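## Task

Take the blue trousers from the laundry pile and lay them on the left arm's side of the table, separated from the other garments. The other garments must stay on the side where the pile lies. Nothing may end up on the floor or draped over a table edge. Dropping or tossing laundry is allowed. The result must hold without the robot: release the trousers and move the grippers away at the end.

## Robot and tools

Robot: two arms, left_arm and right_arm, each a six-joint arm with a two-finger parallel gripper and a wrist camera. Bases in the scene frame: left_arm at (+0.034, +0.248, 0) m with quat_wxyz (+0.999, 0, 0, -0.035); right_arm at (-0.033, -0.314, 0) m with quat_wxyz (+1.000, 0, 0, 0). Joint ranges (rad), base to gripper: waist -2.880 to 2.880, shoulder 0.000 to 3.142, elbow 0.000 to 3.019, wrist pitch -1.693 to 1.571, wrist yaw -1.571 to 1.571, wrist roll -2.094 to 2.094.

Frame: one shared scene frame. Origin sits on the tabletop midway between the arms; +x points out across the table, +z up, +y toward left_arm. So the left arm's half of the table is the +y half. The names left and right refer to arms, not to image sides. Gripper axes: fingers extend along the gripper's +z and close along its y. end_effector_position is the point between the pads, roughly 1 cm short of the fingertips.

Row format (used by every moving command): exactly 16 numbers in one flat list covering both arms: x, y, z, qw, qx, qy, qz, opening for left_arm, then the same eight for right_arm. x, y, z are an absolute target position for that gripper in metres, scene frame; qw..qz an absolute target orientation (w first), scene frame. opening runs from -1 (closed) to +1 (fully open, 0.094 m); it is a target, not an offset. A row is refused if any target lies more than 0.6 m from that arm's last reported position along any of its gripper axes. To keep an arm still, resend its exact last pose and the opening it should keep; to hold an orientation, repeat the same quaternion rather than copying a drifted reported one.

Tools:
- execute_actions(actions, pictures): actions is a list with zero or one entry. Empty list returns the current state. {"rows": [...], "steps": n} plays up to 15 rows, one per control step (1/30 s), n at most 15 (default 15); if fewer rows than steps, the last row repeats. {"steps": n} alone waits up to 300 steps, counted from the previous result. pictures (bool) chooses whether camera images come back; they do by default.
- move(target, speed): target is one 16-number row as above. Each gripper follows a straight line to its pose; both finish together, lasting 0.5 to 10 s (cut off at 10 s). speed is the path top speed in m/s, 0.002 to 0.5, default 0.25; rotation limited to twice that in rad/s. Opening is applied at the start. Paths ignore obstacles and the other arm; grippers can lag, wander or overshoot the speed, notably near full reach.
- wait(seconds): 0 to 10 s, sends nothing new.
- zoom_image(camera, region): camera one of cam_head_left, cam_head_right, cam_high, cam_left_wrist, cam_right_wrist (all 504x504); region [x0, y0, x1, y1] in pixels, origin top-left, at most 504 by 504.
- read_manual(section): licence texts only; no motion.
- finished_scene(scene): ends scene 1 or 2 irreversibly and reports success; the next task appears in its result.

Controller behaviour: each step the commanded pose is clipped to within 70 mm and 16 degrees of the measured pose, then damped IK drives the joints, favouring position over orientation. Far targets need several actions; after an action ends an arm advances only to its last clipped pose, so check the result and send the remainder. Arms often stop a centimetre or more short, usually low. Elbows never fully straighten.

Reading results: the state line gives left_arm and right_arm pose (position, quat_wxyz); printed positions may be inaccurate at long reach. grip_measured is measured finger opening on the command scale (the last Joint positions entry is metres); each gripper may be off by about 1 mm. To hold something, command about 0.03 below grip_measured for a firm grip, less for lighter. Pads push about 50 to 62 N, less on thin cloth. A 'pose unreachable' line means the clearance check altered or blocked that arm; HELD marks steps where your row was not sent. A 'Hand target' line shows where each gripper is being driven. move adds a 'move:' line: done, off_target, moving, held or fault, plus limits (paced = pose clipped; held = some steps blocked, after which the arm may jump fast) and each gripper's distance to target. FAULT lines mean a stopped arm; MOTOR HOT warns from 85 °C, and at 100 °C the arm drops everything and falls (OVER-TEMPERATURE FAULT), so avoid long holds.

Avoid: arms colliding or pressing each other, fast or deep pushes into the table or cloth, garments falling off or hanging over edges. The simulation keeps running while you compose replies. Finish by opening the gripper and lifting clear before ending the scene.

Each tool is called after ">>>" as name(argument=value, ...), one argument or row to a line, values as JSON.

## Session

>>> execute_actions(
  actions=[],
)

Scene clock: 0.00 s of 6000.00 s.
left_arm: end_effector_position=(+0.5520, +0.2211, +0.4907) grip_measured=+1.000 end_effector_quat_wxyz=(+0.707, +0.010, +0.707, -0.019) | right_arm: end_effector_position=(+0.4802, -0.3211, +0.5112) grip_measured=+1.000 end_effector_quat_wxyz=(+0.719, +0.004, +0.695, -0.010)
Joint positions: left_arm=[ 0.014  1.044  1.041  0.003 -0.014 -0.013  0.094] | right_arm=[-0.009  1.032  1.064  0.002  0.011 -0.009  0.094]
Joint velocities: left_arm=[-0.005  0.005  0.007 -0.017 -0.022  0.007  0.   ] | right_arm=[ 0.015  0.005 -0.012  0.007  0.022 -0.007  0.   ]
Motor temperatures (°C, as the motors report them): left_arm=[27 29 26 25 26 26] | right_arm=[26 29 26 26 28 28]
Hand target (left_arm): +0.551, +0.221, +0.511; +0.719, +0.009, +0.694, -0.020
Hand target (right_arm): +0.478, -0.321, +0.533; +0.733, +0.004, +0.681, -0.011

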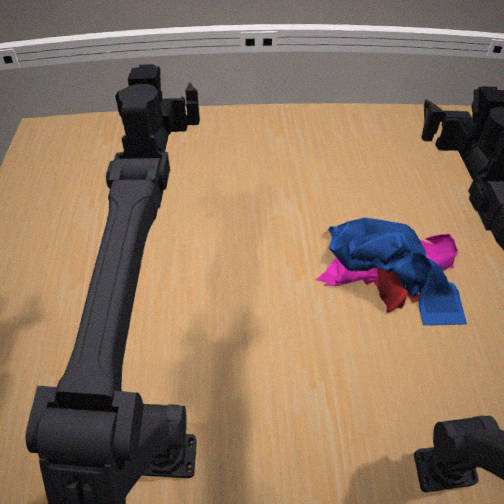

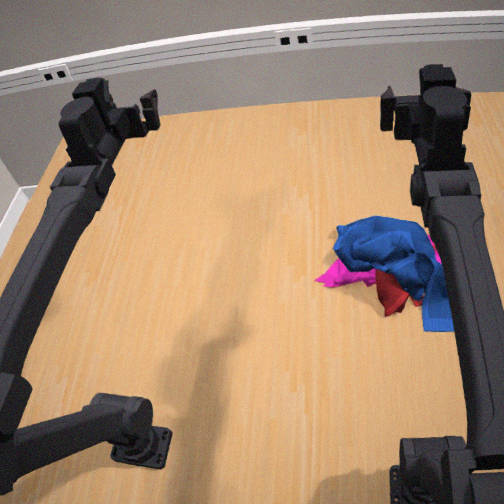

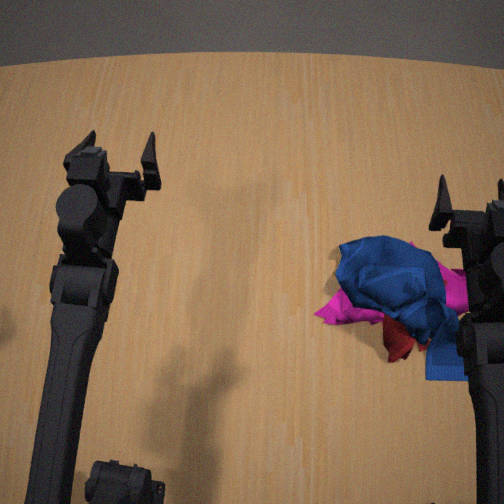

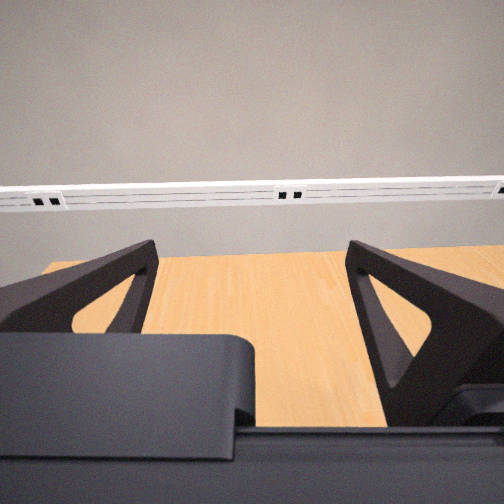

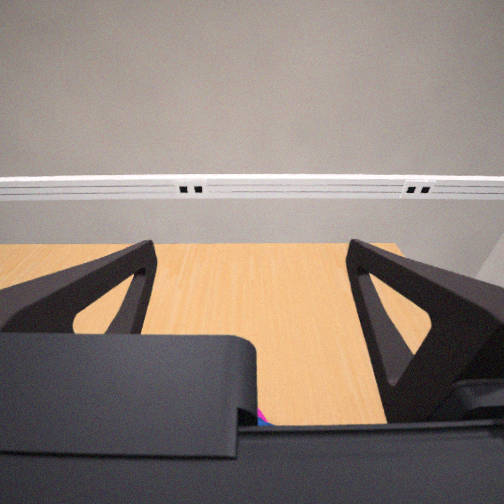

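>>> zoom_image(
  camera="cam_head_left",
  region=[300, 190, 490, 350],
)

>>> zoom_image(
  camera="cam_high",
  region=[300, 210, 504, 400],
)

Region (300, 190, 490, 350) of cam_head_left's 504x504 image, scaled by 2.653, with more detail than that image has; it fills the top 424 rows of this view, and the rest is white.

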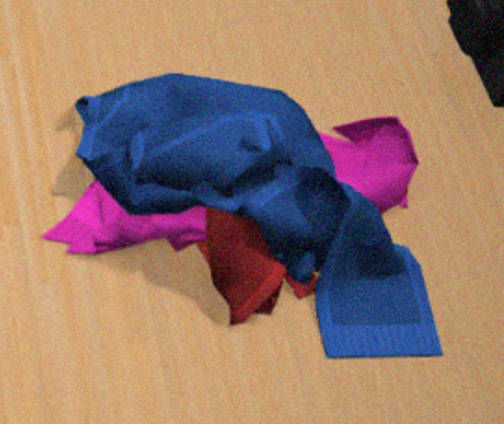

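Region (300, 210, 504, 400) of cam_high's 504x504 image, scaled by 2.471, with more detail than that image has; it fills the top 469 rows of this view, and the rest is white.

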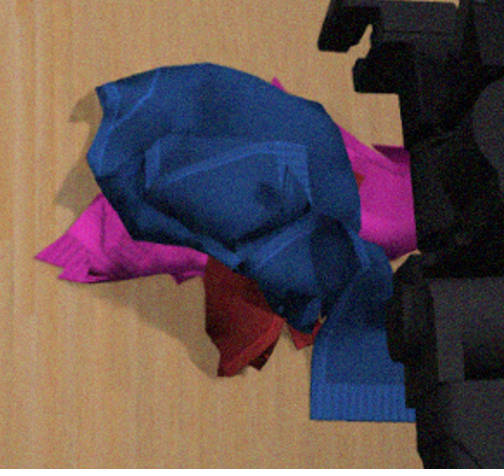

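>>> move(
  target=[0.46,-0.12,0.30,0.243,0.330,0.908,-0.089,1, 0.36,-0.52,0.48,0.707,0.0,0.707,0.0,1],
  speed=0.3,
)

Scene clock: 60.23 s of 6000.00 s.
left_arm: end_effector_position=(+0.4595, -0.1086, +0.2736) grip_measured=+1.000 end_effector_quat_wxyz=(+0.222, +0.335, +0.913, -0.068) | right_arm: end_effector_position=(+0.3592, -0.5136, +0.4787) grip_measured=+1.000 end_effector_quat_wxyz=(+0.706, -0.005, +0.708, -0.005)
Joint positions: left_arm=[-0.635  1.498  1.446 -1.05  -0.025  0.004  0.094] | right_arm=[-0.734  0.905  0.929 -0.027 -0.733 -0.017  0.094]
Joint velocities: left_arm=[-0.005 -0.015  0.007 -0.022 -0.037 -0.022  0.   ] | right_arm=[-0.015 -0.005  0.002 -0.007 -0.007  0.007  0.   ]
Motor temperatures (°C, as the motors report them): left_arm=[27 29 35 26 26 26] | right_arm=[26 29 36 27 28 28]
Hand target (left_arm): +0.465, -0.120, +0.301; +0.243, +0.330, +0.909, -0.080
Hand target (right_arm): +0.360, -0.516, +0.478; +0.704, -0.008, +0.710, -0.008
Off the commanded pose (left_arm): 0.029 m, 3 deg.
Off the commanded pose (right_arm): 0.007 m, 1 deg.
After step 90, 54.73 s passed at rest.
move: off_target (left_arm)

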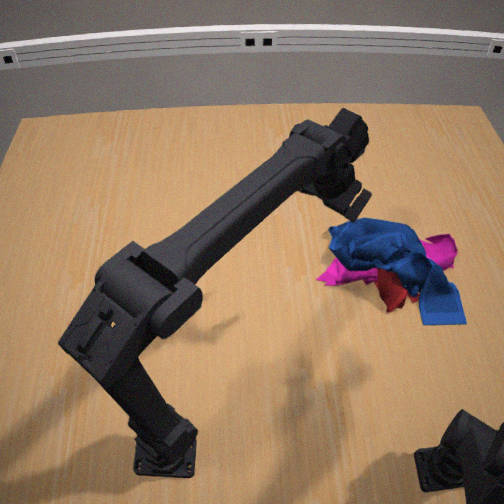

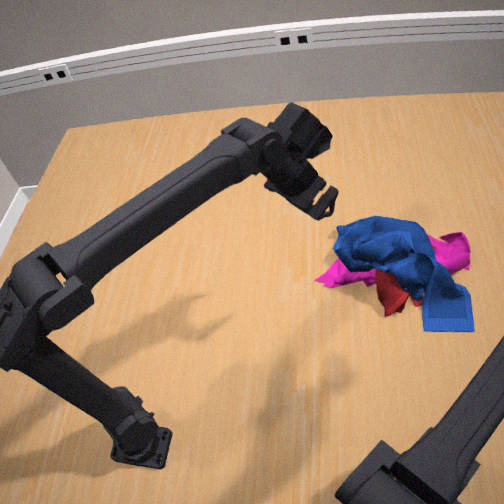

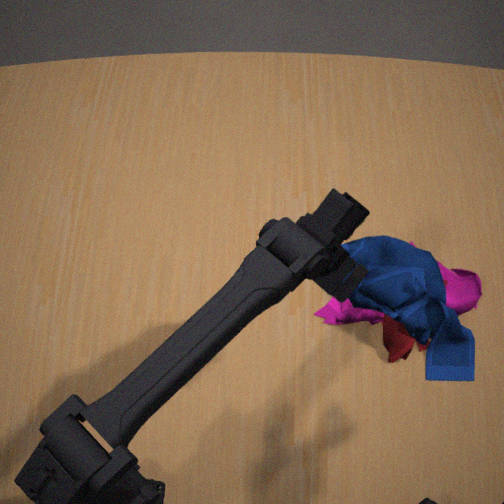

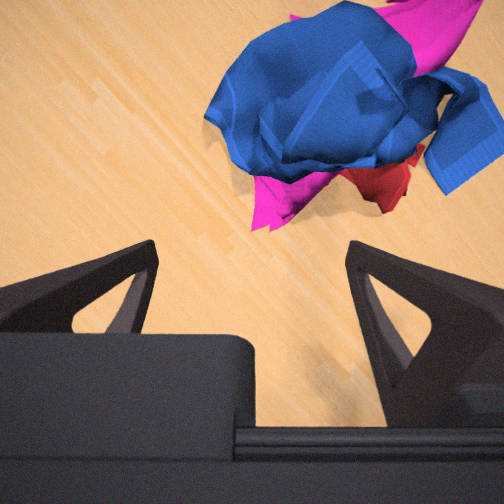

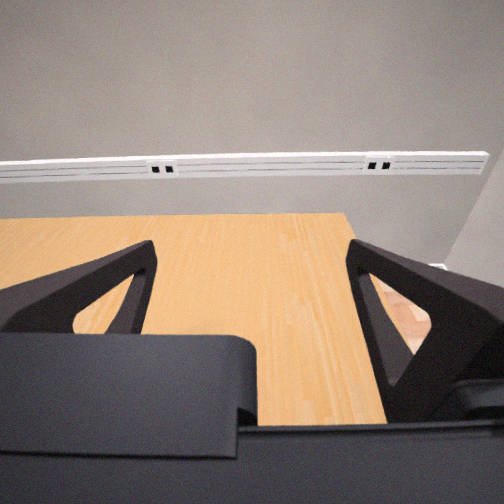

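>>> move(
  target=[0.595,-0.18,0.14,0.163,0.337,0.926,-0.059,0.6, 0.36,-0.52,0.48,0.707,0.0,0.707,0.0,1],
  speed=0.25,
)

Scene clock: 91.40 s of 6000.00 s.
left_arm: end_effector_position=(+0.5768, -0.1750, +0.1202) grip_measured=+0.603 end_effector_quat_wxyz=(+0.144, +0.338, +0.929, -0.052) | right_arm: end_effector_position=(+0.3602, -0.5149, +0.4736) grip_measured=+1.000 end_effector_quat_wxyz=(+0.703, -0.004, +0.711, +0.000)
Joint positions: left_arm=[-0.589  2.004  1.764 -1.024  0.011  0.039  0.075] | right_arm=[-0.738  0.913  0.925 -0.027 -0.745 -0.015  0.094]
Joint velocities: left_arm=[-0.005 -0.005  0.002 -0.002 -0.007  0.066  0.   ] | right_arm=[-0.005 -0.005  0.002 -0.002 -0.037  0.051  0.   ]
Motor temperatures (°C, as the motors report them): left_arm=[27 30 38 25 26 26] | right_arm=[26 29 35 26 28 28]
Hand target (left_arm): +0.595, -0.177, +0.141; +0.163, +0.338, +0.925, -0.058
Hand target (right_arm): +0.360, -0.520, +0.480; +0.707, -0.000, +0.707, -0.000
Off the commanded pose (left_arm): 0.027 m, 2 deg.
Off the commanded pose (right_arm): 0.008 m, 1 deg.
After step 90, 26.87 s passed at rest.
move: off_target (left_arm)

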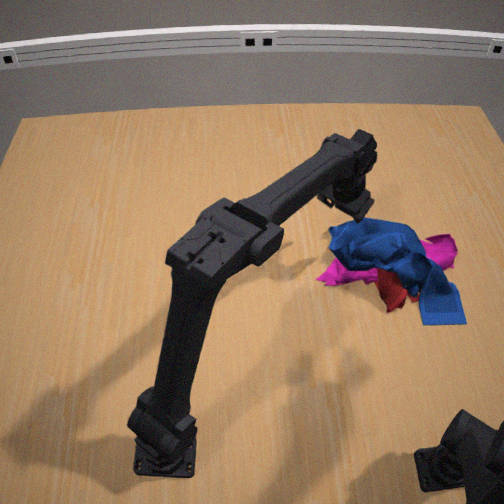

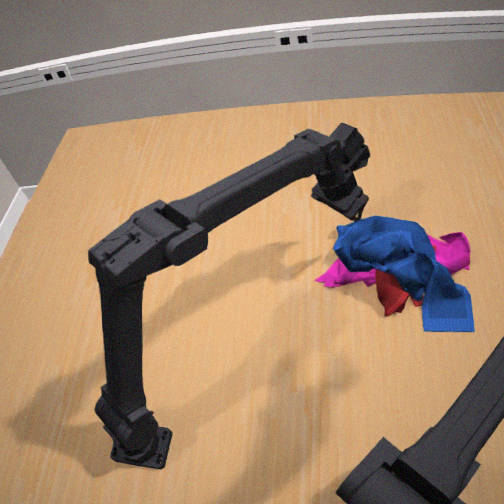

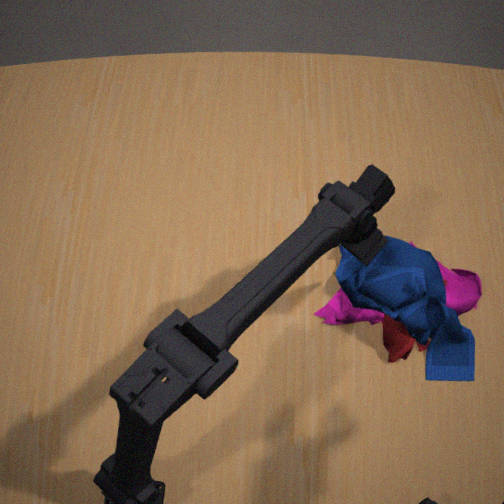

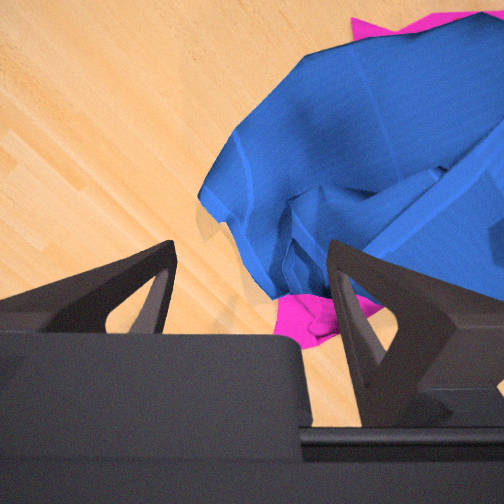

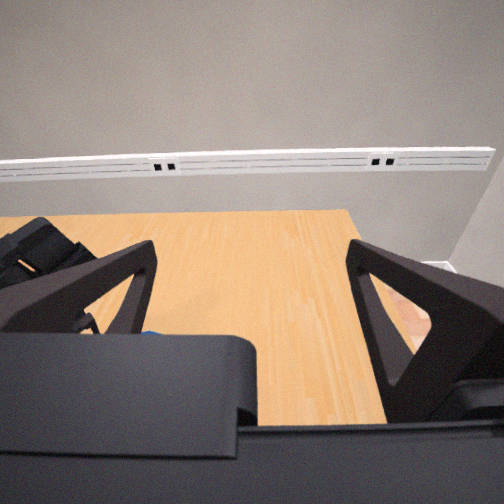

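>>> move(
  target=[0.605,-0.188,0.05,0.163,0.337,0.926,-0.059,0.65, 0.36,-0.52,0.48,0.707,0.0,0.707,0.0,1],
  speed=0.12,
)

Scene clock: 115.53 s of 6000.00 s.
left_arm: end_effector_position=(+0.5977, -0.1916, +0.0529) grip_measured=+0.647 end_effector_quat_wxyz=(+0.159, +0.338, +0.926, -0.058) | right_arm: end_effector_position=(+0.3602, -0.5149, +0.4720) grip_measured=+1.000 end_effector_quat_wxyz=(+0.703, -0.004, +0.712, +0.001)
Joint positions: left_arm=[-0.589  2.112  1.75  -0.87   0.013  0.039  0.077] | right_arm=[-0.738  0.913  0.923 -0.027 -0.745 -0.015  0.094]
Joint velocities: left_arm=[-0.015 -0.005 -0.012  0.012 -0.081 -0.007  0.001] | right_arm=[-0.015 -0.005 -0.002  0.002 -0.022 -0.022  0.   ]
Motor temperatures (°C, as the motors report them): left_arm=[27 31 38 25 26 26] | right_arm=[26 29 36 27 28 28]
Hand target (left_arm): +0.605, -0.187, +0.050; +0.163, +0.337, +0.926, -0.059
Hand target (right_arm): +0.360, -0.520, +0.480; +0.707, -0.000, +0.707, -0.000
Off the commanded pose (left_arm): 0.009 m, 1 deg.
Off the commanded pose (right_arm): 0.009 m, 1 deg.
After step 90, 20.07 s passed at rest.
move: done

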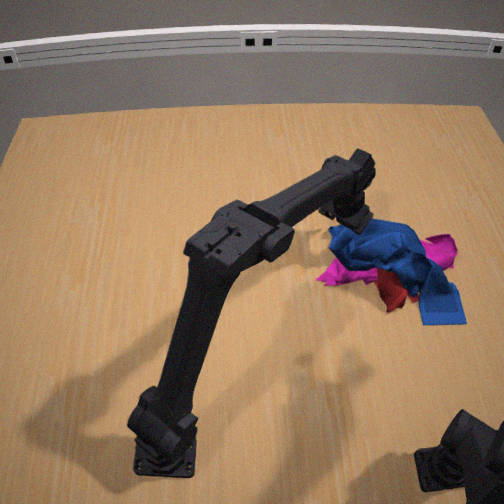

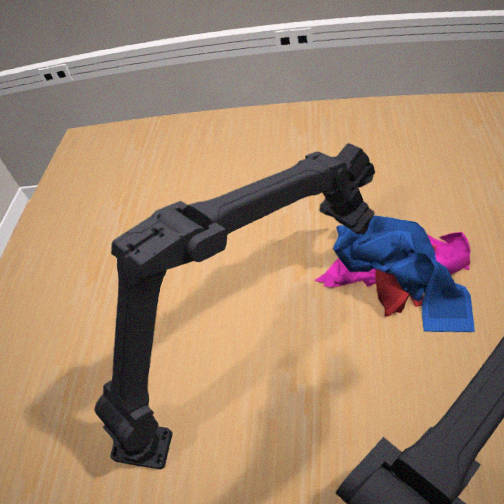

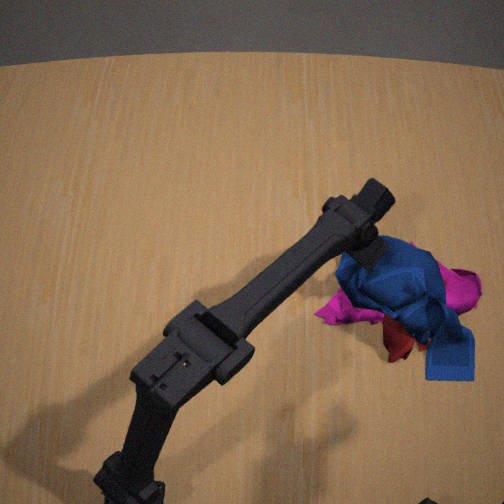

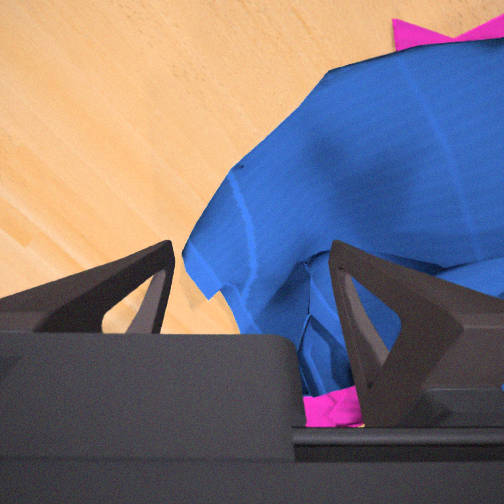

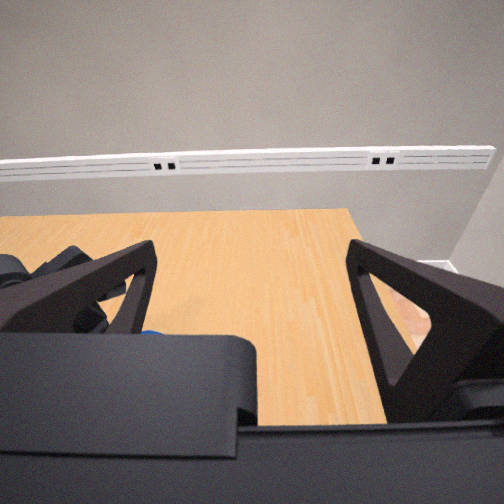

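>>> move(
  target=[0.603,-0.190,0.016,0.163,0.337,0.926,-0.059,0.65, 0.36,-0.52,0.48,0.707,0.0,0.707,0.0,1],
  speed=0.08,
)

Scene clock: 121.20 s of 6000.00 s.
left_arm: end_effector_position=(+0.6001, -0.1934, +0.0304) grip_measured=+0.647 end_effector_quat_wxyz=(+0.167, +0.337, +0.924, -0.060) | right_arm: end_effector_position=(+0.3602, -0.5149, +0.4711) grip_measured=+1.000 end_effector_quat_wxyz=(+0.702, -0.003, +0.712, +0.002)
Joint positions: left_arm=[-0.589  2.134  1.721 -0.8    0.013  0.039  0.077] | right_arm=[-0.738  0.913  0.921 -0.027 -0.745 -0.015  0.094]
Joint velocities: left_arm=[-0.015 -0.005 -0.002 -0.007  0.051 -0.007  0.001] | right_arm=[-0.005  0.005 -0.022 -0.007  0.037  0.022  0.   ]
Motor temperatures (°C, as the motors report them): left_arm=[27 31 37 25 26 26] | right_arm=[26 29 37 27 28 28]
Hand target (left_arm): +0.603, -0.190, +0.016; +0.163, +0.337, +0.926, -0.059
Hand target (right_arm): +0.360, -0.520, +0.480; +0.707, -0.000, +0.707, -0.000
Off the commanded pose (left_arm): 0.015 m, 1 deg.
Off the commanded pose (right_arm): 0.010 m, 1 deg.
After step 90, 1.73 s passed at rest.
move: off_target (left_arm)

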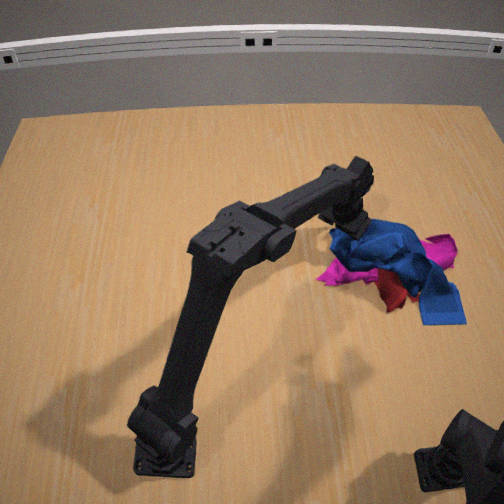

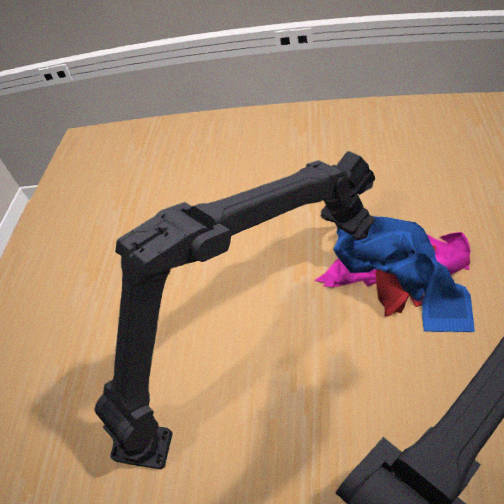

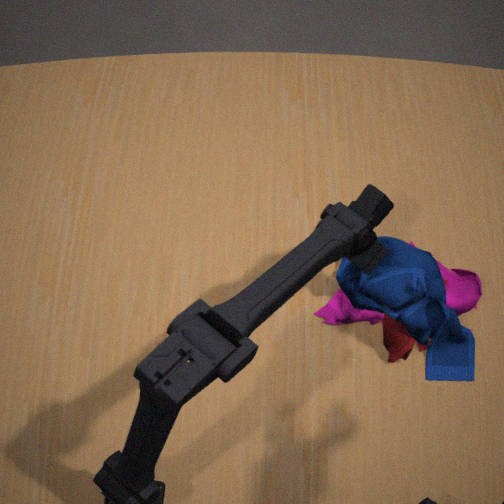

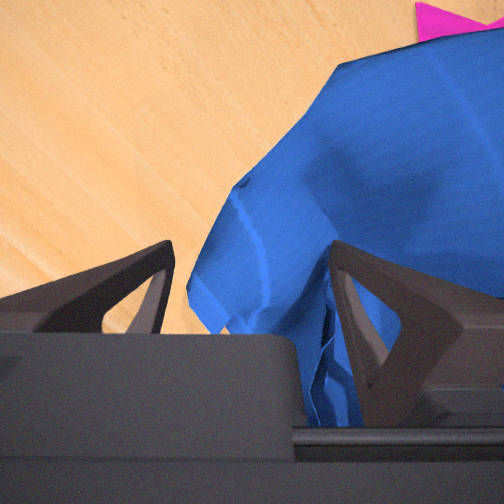

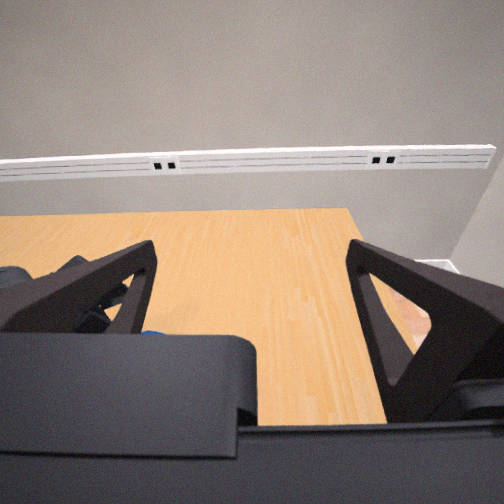

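>>> move(
  target=[0.603,-0.190,0.02,0.163,0.337,0.926,-0.059,-1, 0.36,-0.52,0.48,0.707,0.0,0.707,0.0,1],
  speed=0.08,
)

Scene clock: 127.60 s of 6000.00 s.
left_arm: end_effector_position=(+0.6001, -0.1934, +0.0304) grip_measured=-0.993 end_effector_quat_wxyz=(+0.167, +0.337, +0.924, -0.060) | right_arm: end_effector_position=(+0.3602, -0.5149, +0.4698) grip_measured=+1.000 end_effector_quat_wxyz=(+0.702, -0.003, +0.713, +0.002)
Joint positions: left_arm=[-0.589  2.134  1.721 -0.8    0.013  0.039  0.   ] | right_arm=[-0.738  0.913  0.919 -0.027 -0.745 -0.015  0.094]
Joint velocities: left_arm=[-0.005 -0.005  0.002 -0.017  0.051  0.066  0.   ] | right_arm=[ 0.005 -0.015  0.007  0.002 -0.007 -0.007  0.   ]
Motor temperatures (°C, as the motors report them): left_arm=[27 32 36 26 26 26] | right_arm=[26 29 37 27 28 28]
Hand target (left_arm): +0.603, -0.190, +0.020; +0.163, +0.337, +0.925, -0.059
Hand target (right_arm): +0.360, -0.520, +0.480; +0.707, -0.000, +0.707, -0.000
Off the commanded pose (left_arm): 0.011 m, 1 deg.
Off the commanded pose (right_arm): 0.011 m, 1 deg.
After step 110, 2.03 s passed at rest.
move: off_target (left_arm, right_arm)

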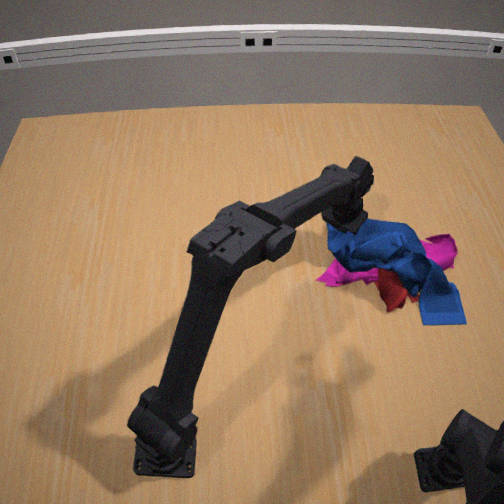

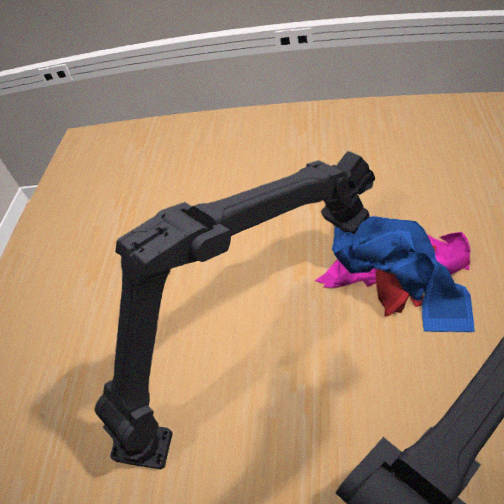

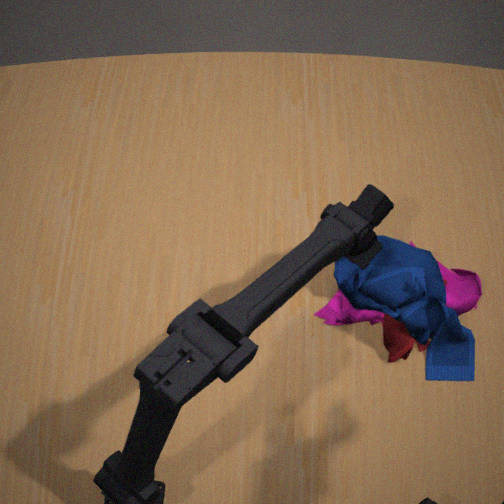

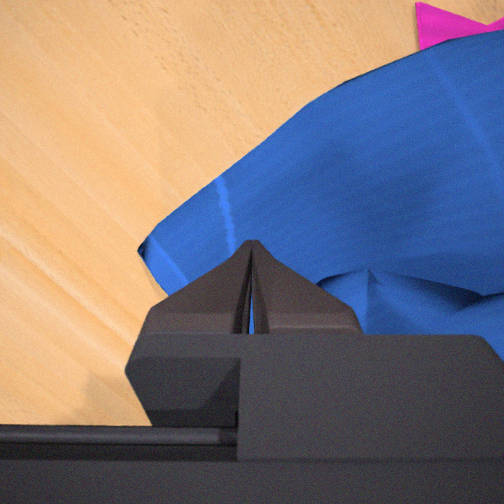

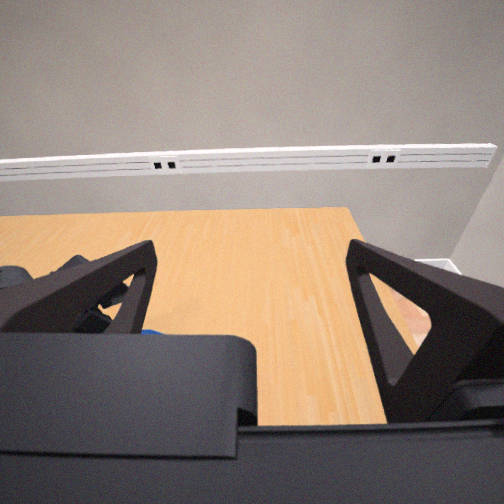

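>>> move(
  target=[0.59,-0.18,0.14,0.163,0.337,0.926,-0.059,-1, 0.36,-0.52,0.48,0.707,0.0,0.707,0.0,1],
  speed=0.12,
)

Scene clock: 133.17 s of 6000.00 s.
left_arm: end_effector_position=(+0.5743, -0.1735, +0.1039) grip_measured=-0.993 end_effector_quat_wxyz=(+0.133, +0.339, +0.930, -0.049) | right_arm: end_effector_position=(+0.3602, -0.5149, +0.4682) grip_measured=+1.000 end_effector_quat_wxyz=(+0.701, -0.002, +0.713, +0.003)
Joint positions: left_arm=[-0.589  2.02   1.75  -1.015  0.013  0.039  0.   ] | right_arm=[-0.738  0.913  0.916 -0.027 -0.745 -0.015  0.094]
Joint velocities: left_arm=[-0.005  0.005  0.012 -0.002 -0.066 -0.037 -0.001] | right_arm=[ 0.005 -0.015 -0.002 -0.012  0.007 -0.007  0.   ]
Motor temperatures (°C, as the motors report them): left_arm=[27 32 35 25 26 26] | right_arm=[26 29 37 27 28 28]
Hand target (left_arm): +0.589, -0.179, +0.140; +0.163, +0.337, +0.925, -0.059
Hand target (right_arm): +0.360, -0.520, +0.480; +0.707, -0.000, +0.707, -0.000
Off the commanded pose (left_arm): 0.040 m, 4 deg.
Off the commanded pose (right_arm): 0.013 m, 1 deg.
After step 90, 1.20 s passed at rest.
move: off_target (left_arm, right_arm)

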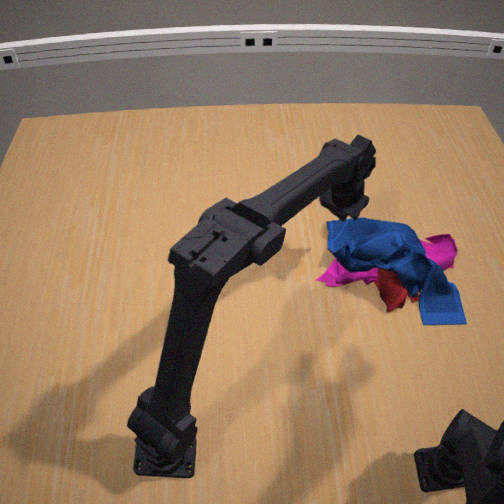

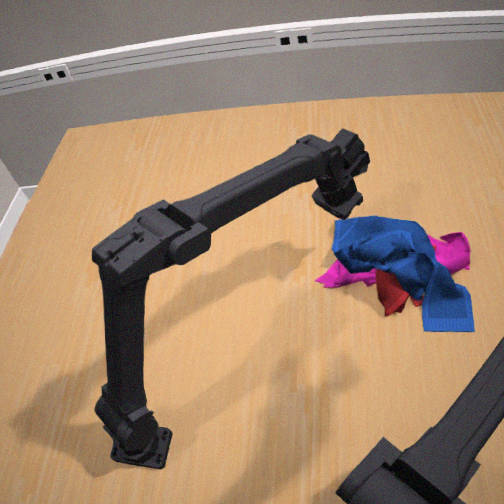

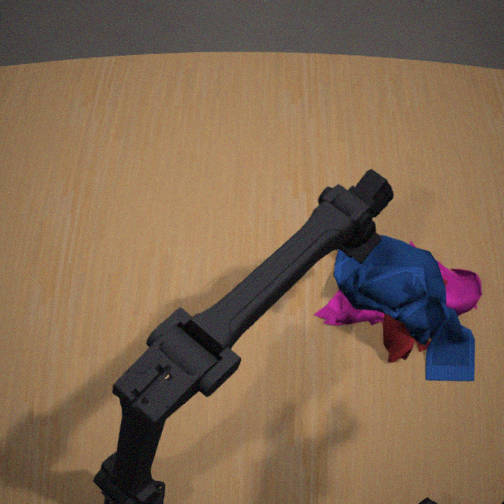

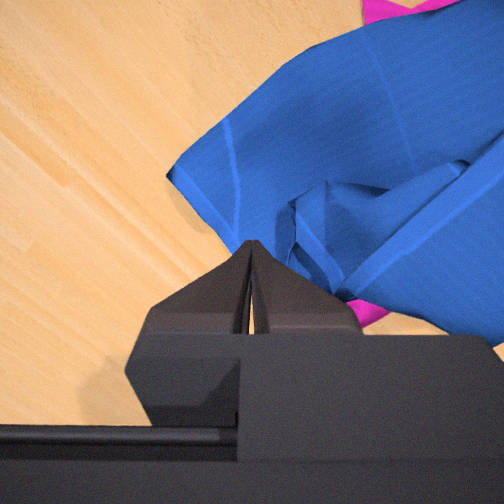

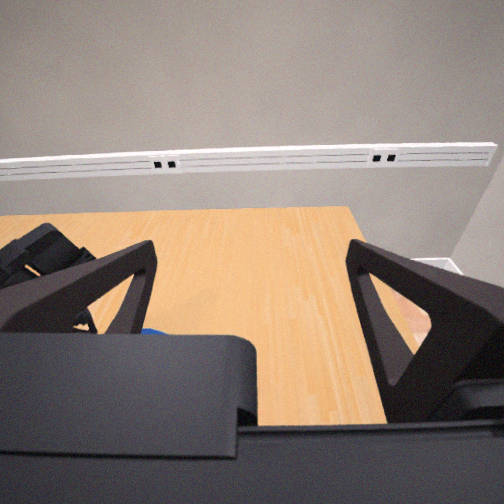

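>>> move(
  target=[0.603,-0.184,0.04,0.163,0.337,0.926,-0.059,0.7, 0.36,-0.52,0.48,0.707,0.0,0.707,0.0,1],
  speed=0.1,
)

Scene clock: 155.83 s of 6000.00 s.
left_arm: end_effector_position=(+0.5954, -0.1900, +0.0470) grip_measured=+0.697 end_effector_quat_wxyz=(+0.162, +0.338, +0.925, -0.059) | right_arm: end_effector_position=(+0.3602, -0.5149, +0.4671) grip_measured=+1.000 end_effector_quat_wxyz=(+0.700, -0.002, +0.714, +0.003)
Joint positions: left_arm=[-0.589  2.108  1.724 -0.842  0.014  0.039  0.08 ] | right_arm=[-0.738  0.913  0.914 -0.027 -0.745 -0.015  0.094]
Joint velocities: left_arm=[ 0.005 -0.024 -0.017 -0.012  0.066 -0.051 -0.   ] | right_arm=[-0.015  0.005  0.007  0.007  0.051 -0.007  0.   ]
Motor temperatures (°C, as the motors report them): left_arm=[27 33 38 25 26 26] | right_arm=[26 29 38 27 28 28]
Hand target (left_arm): +0.603, -0.183, +0.040; +0.162, +0.336, +0.926, -0.059
Hand target (right_arm): +0.359, -0.519, +0.480; +0.707, -0.000, +0.707, -0.000
Off the commanded pose (left_arm): 0.012 m, 0 deg.
Off the commanded pose (right_arm): 0.014 m, 1 deg.
After step 90, 18.53 s passed at rest.
move: off_target (left_arm, right_arm)

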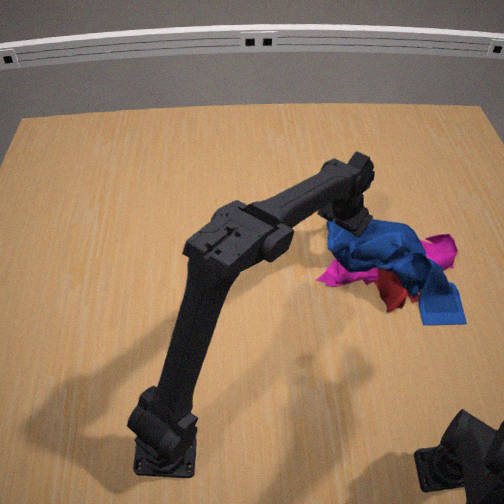

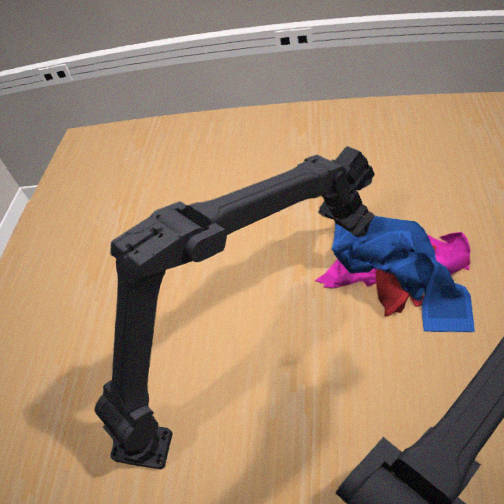

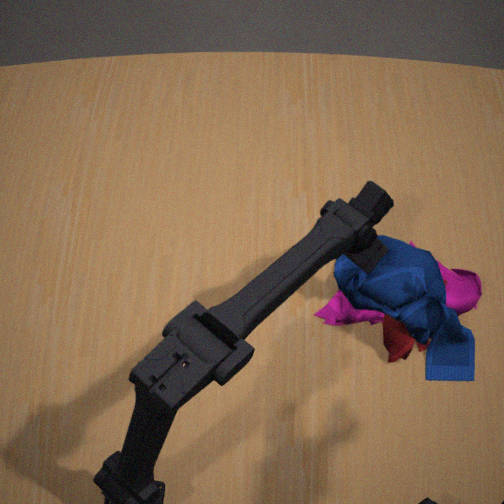

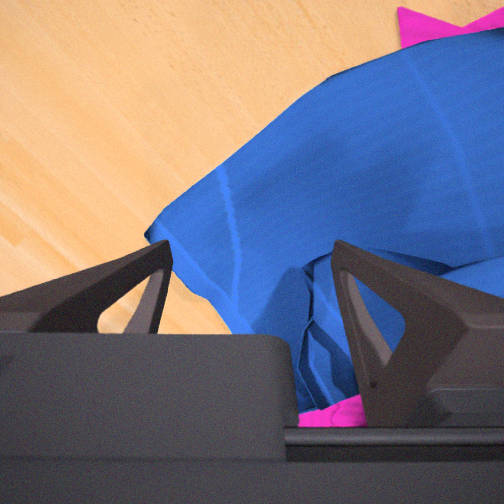

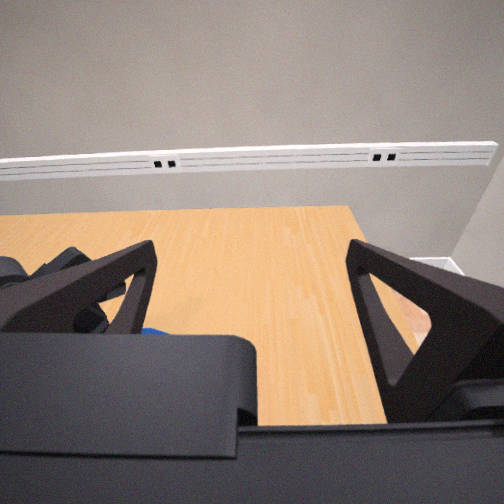

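>>> move(
  target=[0.612,-0.168,0.004,0.163,0.337,0.926,-0.059,0.7, 0.36,-0.52,0.48,0.707,0.0,0.707,0.0,1],
  speed=0.06,
)

Scene clock: 163.53 s of 6000.00 s.
left_arm: end_effector_position=(+0.6069, -0.1746, +0.0185) grip_measured=+0.697 end_effector_quat_wxyz=(+0.168, +0.335, +0.925, -0.061) | right_arm: end_effector_position=(+0.3602, -0.5149, +0.4660) grip_measured=+1.000 end_effector_quat_wxyz=(+0.700, -0.001, +0.714, +0.004)
Joint positions: left_arm=[-0.56   2.133  1.684 -0.764  0.024  0.062  0.08 ] | right_arm=[-0.738  0.913  0.912 -0.027 -0.745 -0.015  0.094]
Joint velocities: left_arm=[ 0.015 -0.005  0.002  0.007  0.037 -0.037  0.   ] | right_arm=[-0.015 -0.005 -0.022 -0.002 -0.037  0.037  0.   ]
Motor temperatures (°C, as the motors report them): left_arm=[27 33 36 25 26 26] | right_arm=[26 29 39 27 28 28]
Hand target (left_arm): +0.611, -0.167, +0.004; +0.162, +0.337, +0.926, -0.059
Hand target (right_arm): +0.359, -0.519, +0.480; +0.707, -0.000, +0.707, -0.000
Off the commanded pose (left_arm): 0.017 m, 1 deg.
Off the commanded pose (right_arm): 0.015 m, 1 deg.
After step 130, 2.13 s passed at rest.
move: off_target (left_arm, right_arm)

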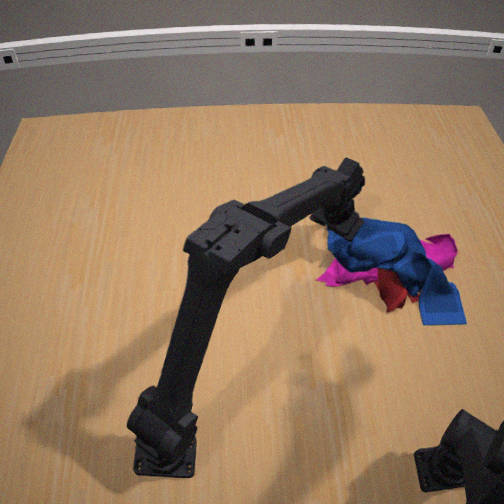

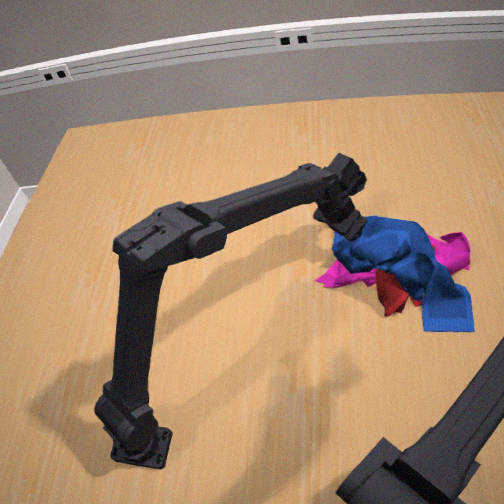

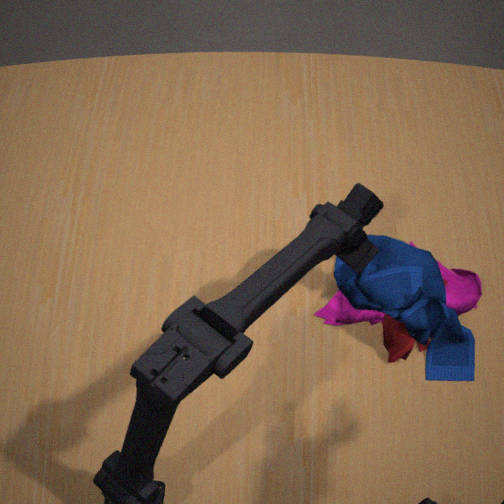

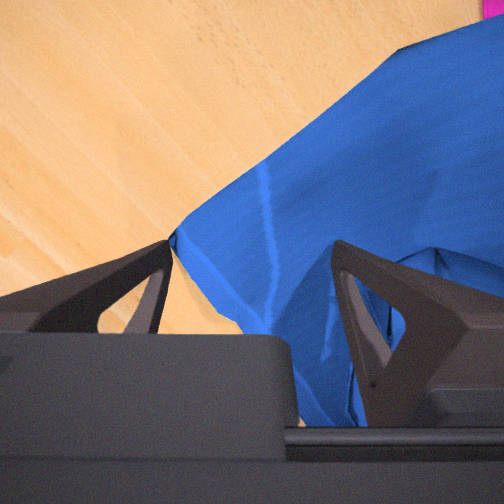

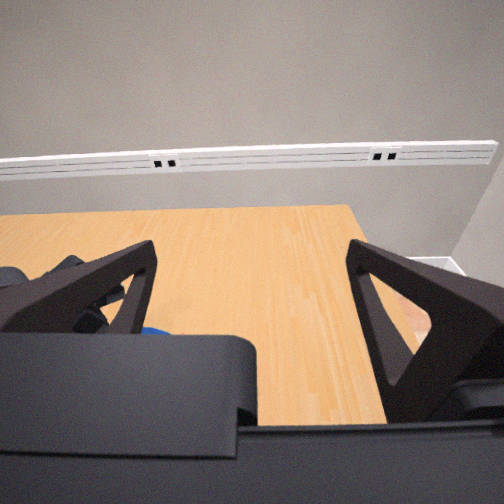

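>>> move(
  target=[0.612,-0.170,-0.006,0.163,0.337,0.926,-0.059,0.7, 0.36,-0.52,0.48,0.707,0.0,0.707,0.0,1],
  speed=0.04,
)

Scene clock: 169.30 s of 6000.00 s.
left_arm: end_effector_position=(+0.6096, -0.1766, +0.0187) grip_measured=+0.697 end_effector_quat_wxyz=(+0.174, +0.335, +0.924, -0.063) | right_arm: end_effector_position=(+0.3601, -0.5149, +0.4651) grip_measured=+1.000 end_effector_quat_wxyz=(+0.700, -0.001, +0.715, +0.004)
Joint positions: left_arm=[-0.56   2.135  1.684 -0.749  0.024  0.062  0.08 ] | right_arm=[-0.738  0.913  0.911 -0.027 -0.745 -0.015  0.094]
Joint velocities: left_arm=[-0.005 -0.005  0.002  0.012 -0.037 -0.007  0.   ] | right_arm=[-0.015 -0.005  0.002  0.002 -0.037 -0.007  0.   ]
Motor temperatures (°C, as the motors report them): left_arm=[27 33 36 26 26 26] | right_arm=[26 29 39 27 28 28]
Hand target (left_arm): +0.611, -0.170, -0.005; +0.163, +0.337, +0.925, -0.059
Hand target (right_arm): +0.359, -0.519, +0.480; +0.707, +0.000, +0.707, -0.000
Off the commanded pose (left_arm): 0.026 m, 1 deg.
Off the commanded pose (right_arm): 0.016 m, 1 deg.
After step 90, 1.90 s passed at rest.
move: off_target (left_arm, right_arm)

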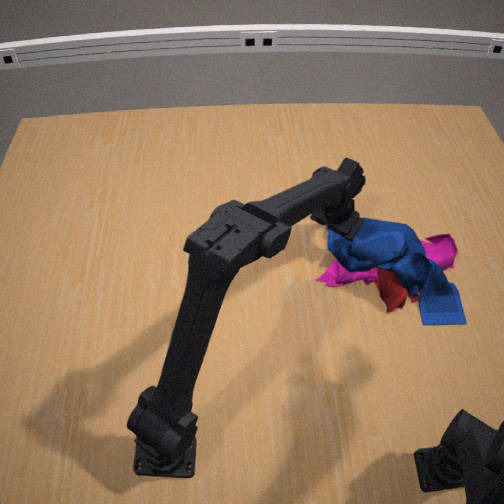

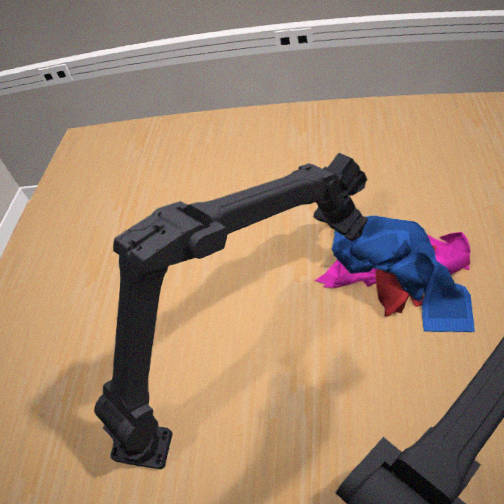

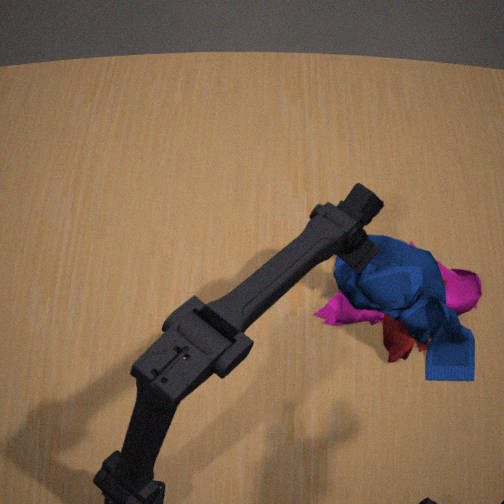

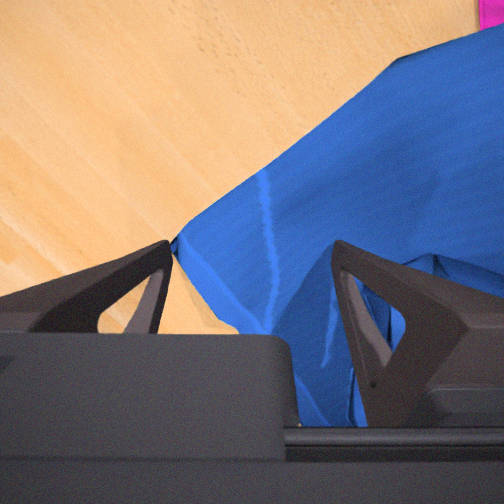

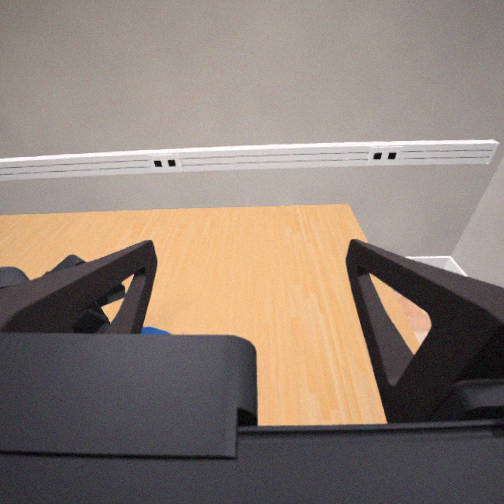

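>>> move(
  target=[0.612,-0.172,0.006,0.163,0.337,0.926,-0.059,-1, 0.36,-0.52,0.48,0.707,0.0,0.707,0.0,1],
  speed=0.04,
)

Scene clock: 173.37 s of 6000.00 s.
left_arm: end_effector_position=(+0.6095, -0.1768, +0.0187) grip_measured=-0.957 end_effector_quat_wxyz=(+0.174, +0.335, +0.924, -0.064) | right_arm: end_effector_position=(+0.3601, -0.5149, +0.4651) grip_measured=+1.000 end_effector_quat_wxyz=(+0.700, -0.001, +0.715, +0.004)
Joint positions: left_arm=[-0.56   2.135  1.684 -0.749  0.025  0.062  0.002] | right_arm=[-0.738  0.913  0.911 -0.027 -0.745 -0.015  0.094]
Joint velocities: left_arm=[-0.015 -0.005  0.007 -0.002 -0.066 -0.007  0.   ] | right_arm=[ 0.015 -0.005  0.002 -0.017 -0.051 -0.022  0.   ]
Motor temperatures (°C, as the motors report them): left_arm=[27 33 35 26 26 26] | right_arm=[26 29 39 27 28 28]
Hand target (left_arm): +0.612, -0.172, +0.006; +0.163, +0.337, +0.925, -0.059
Hand target (right_arm): +0.359, -0.519, +0.480; +0.707, -0.000, +0.707, -0.000
Off the commanded pose (left_arm): 0.014 m, 1 deg.
Off the commanded pose (right_arm): 0.016 m, 1 deg.
After step 90, 0.37 s passed at rest.
move: off_target (left_arm, right_arm)

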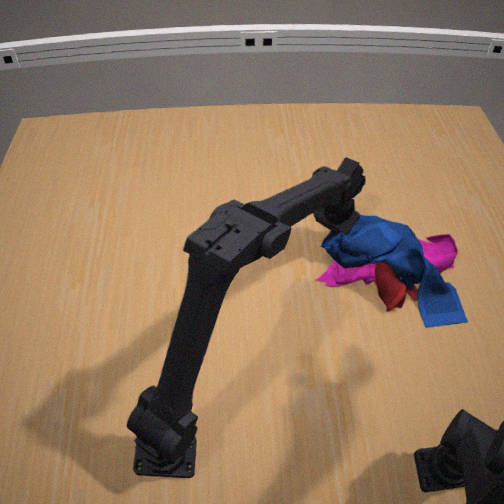

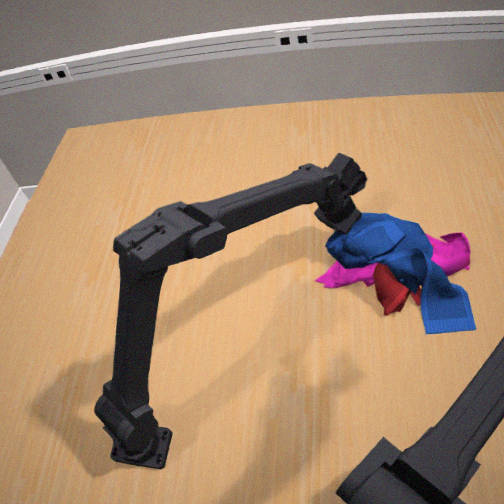

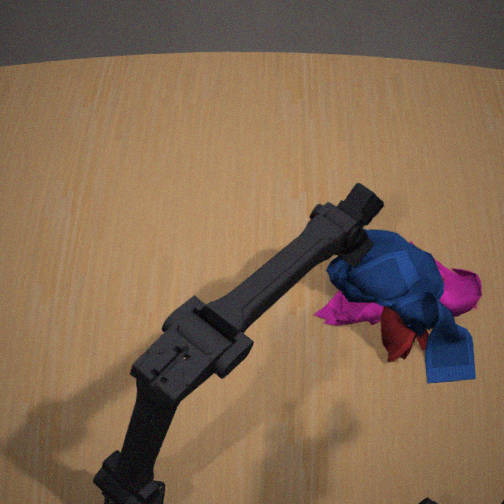

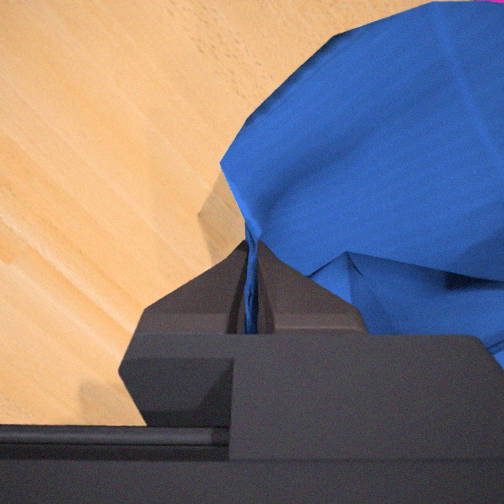

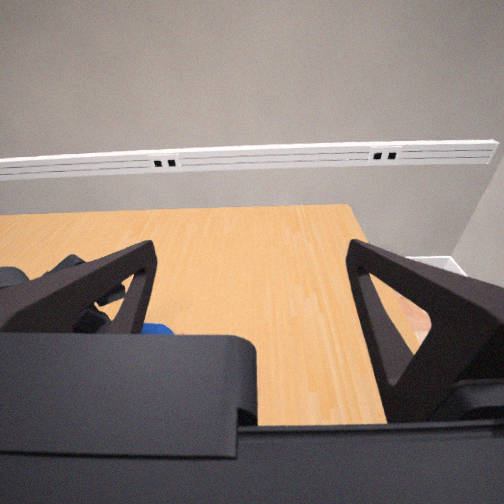

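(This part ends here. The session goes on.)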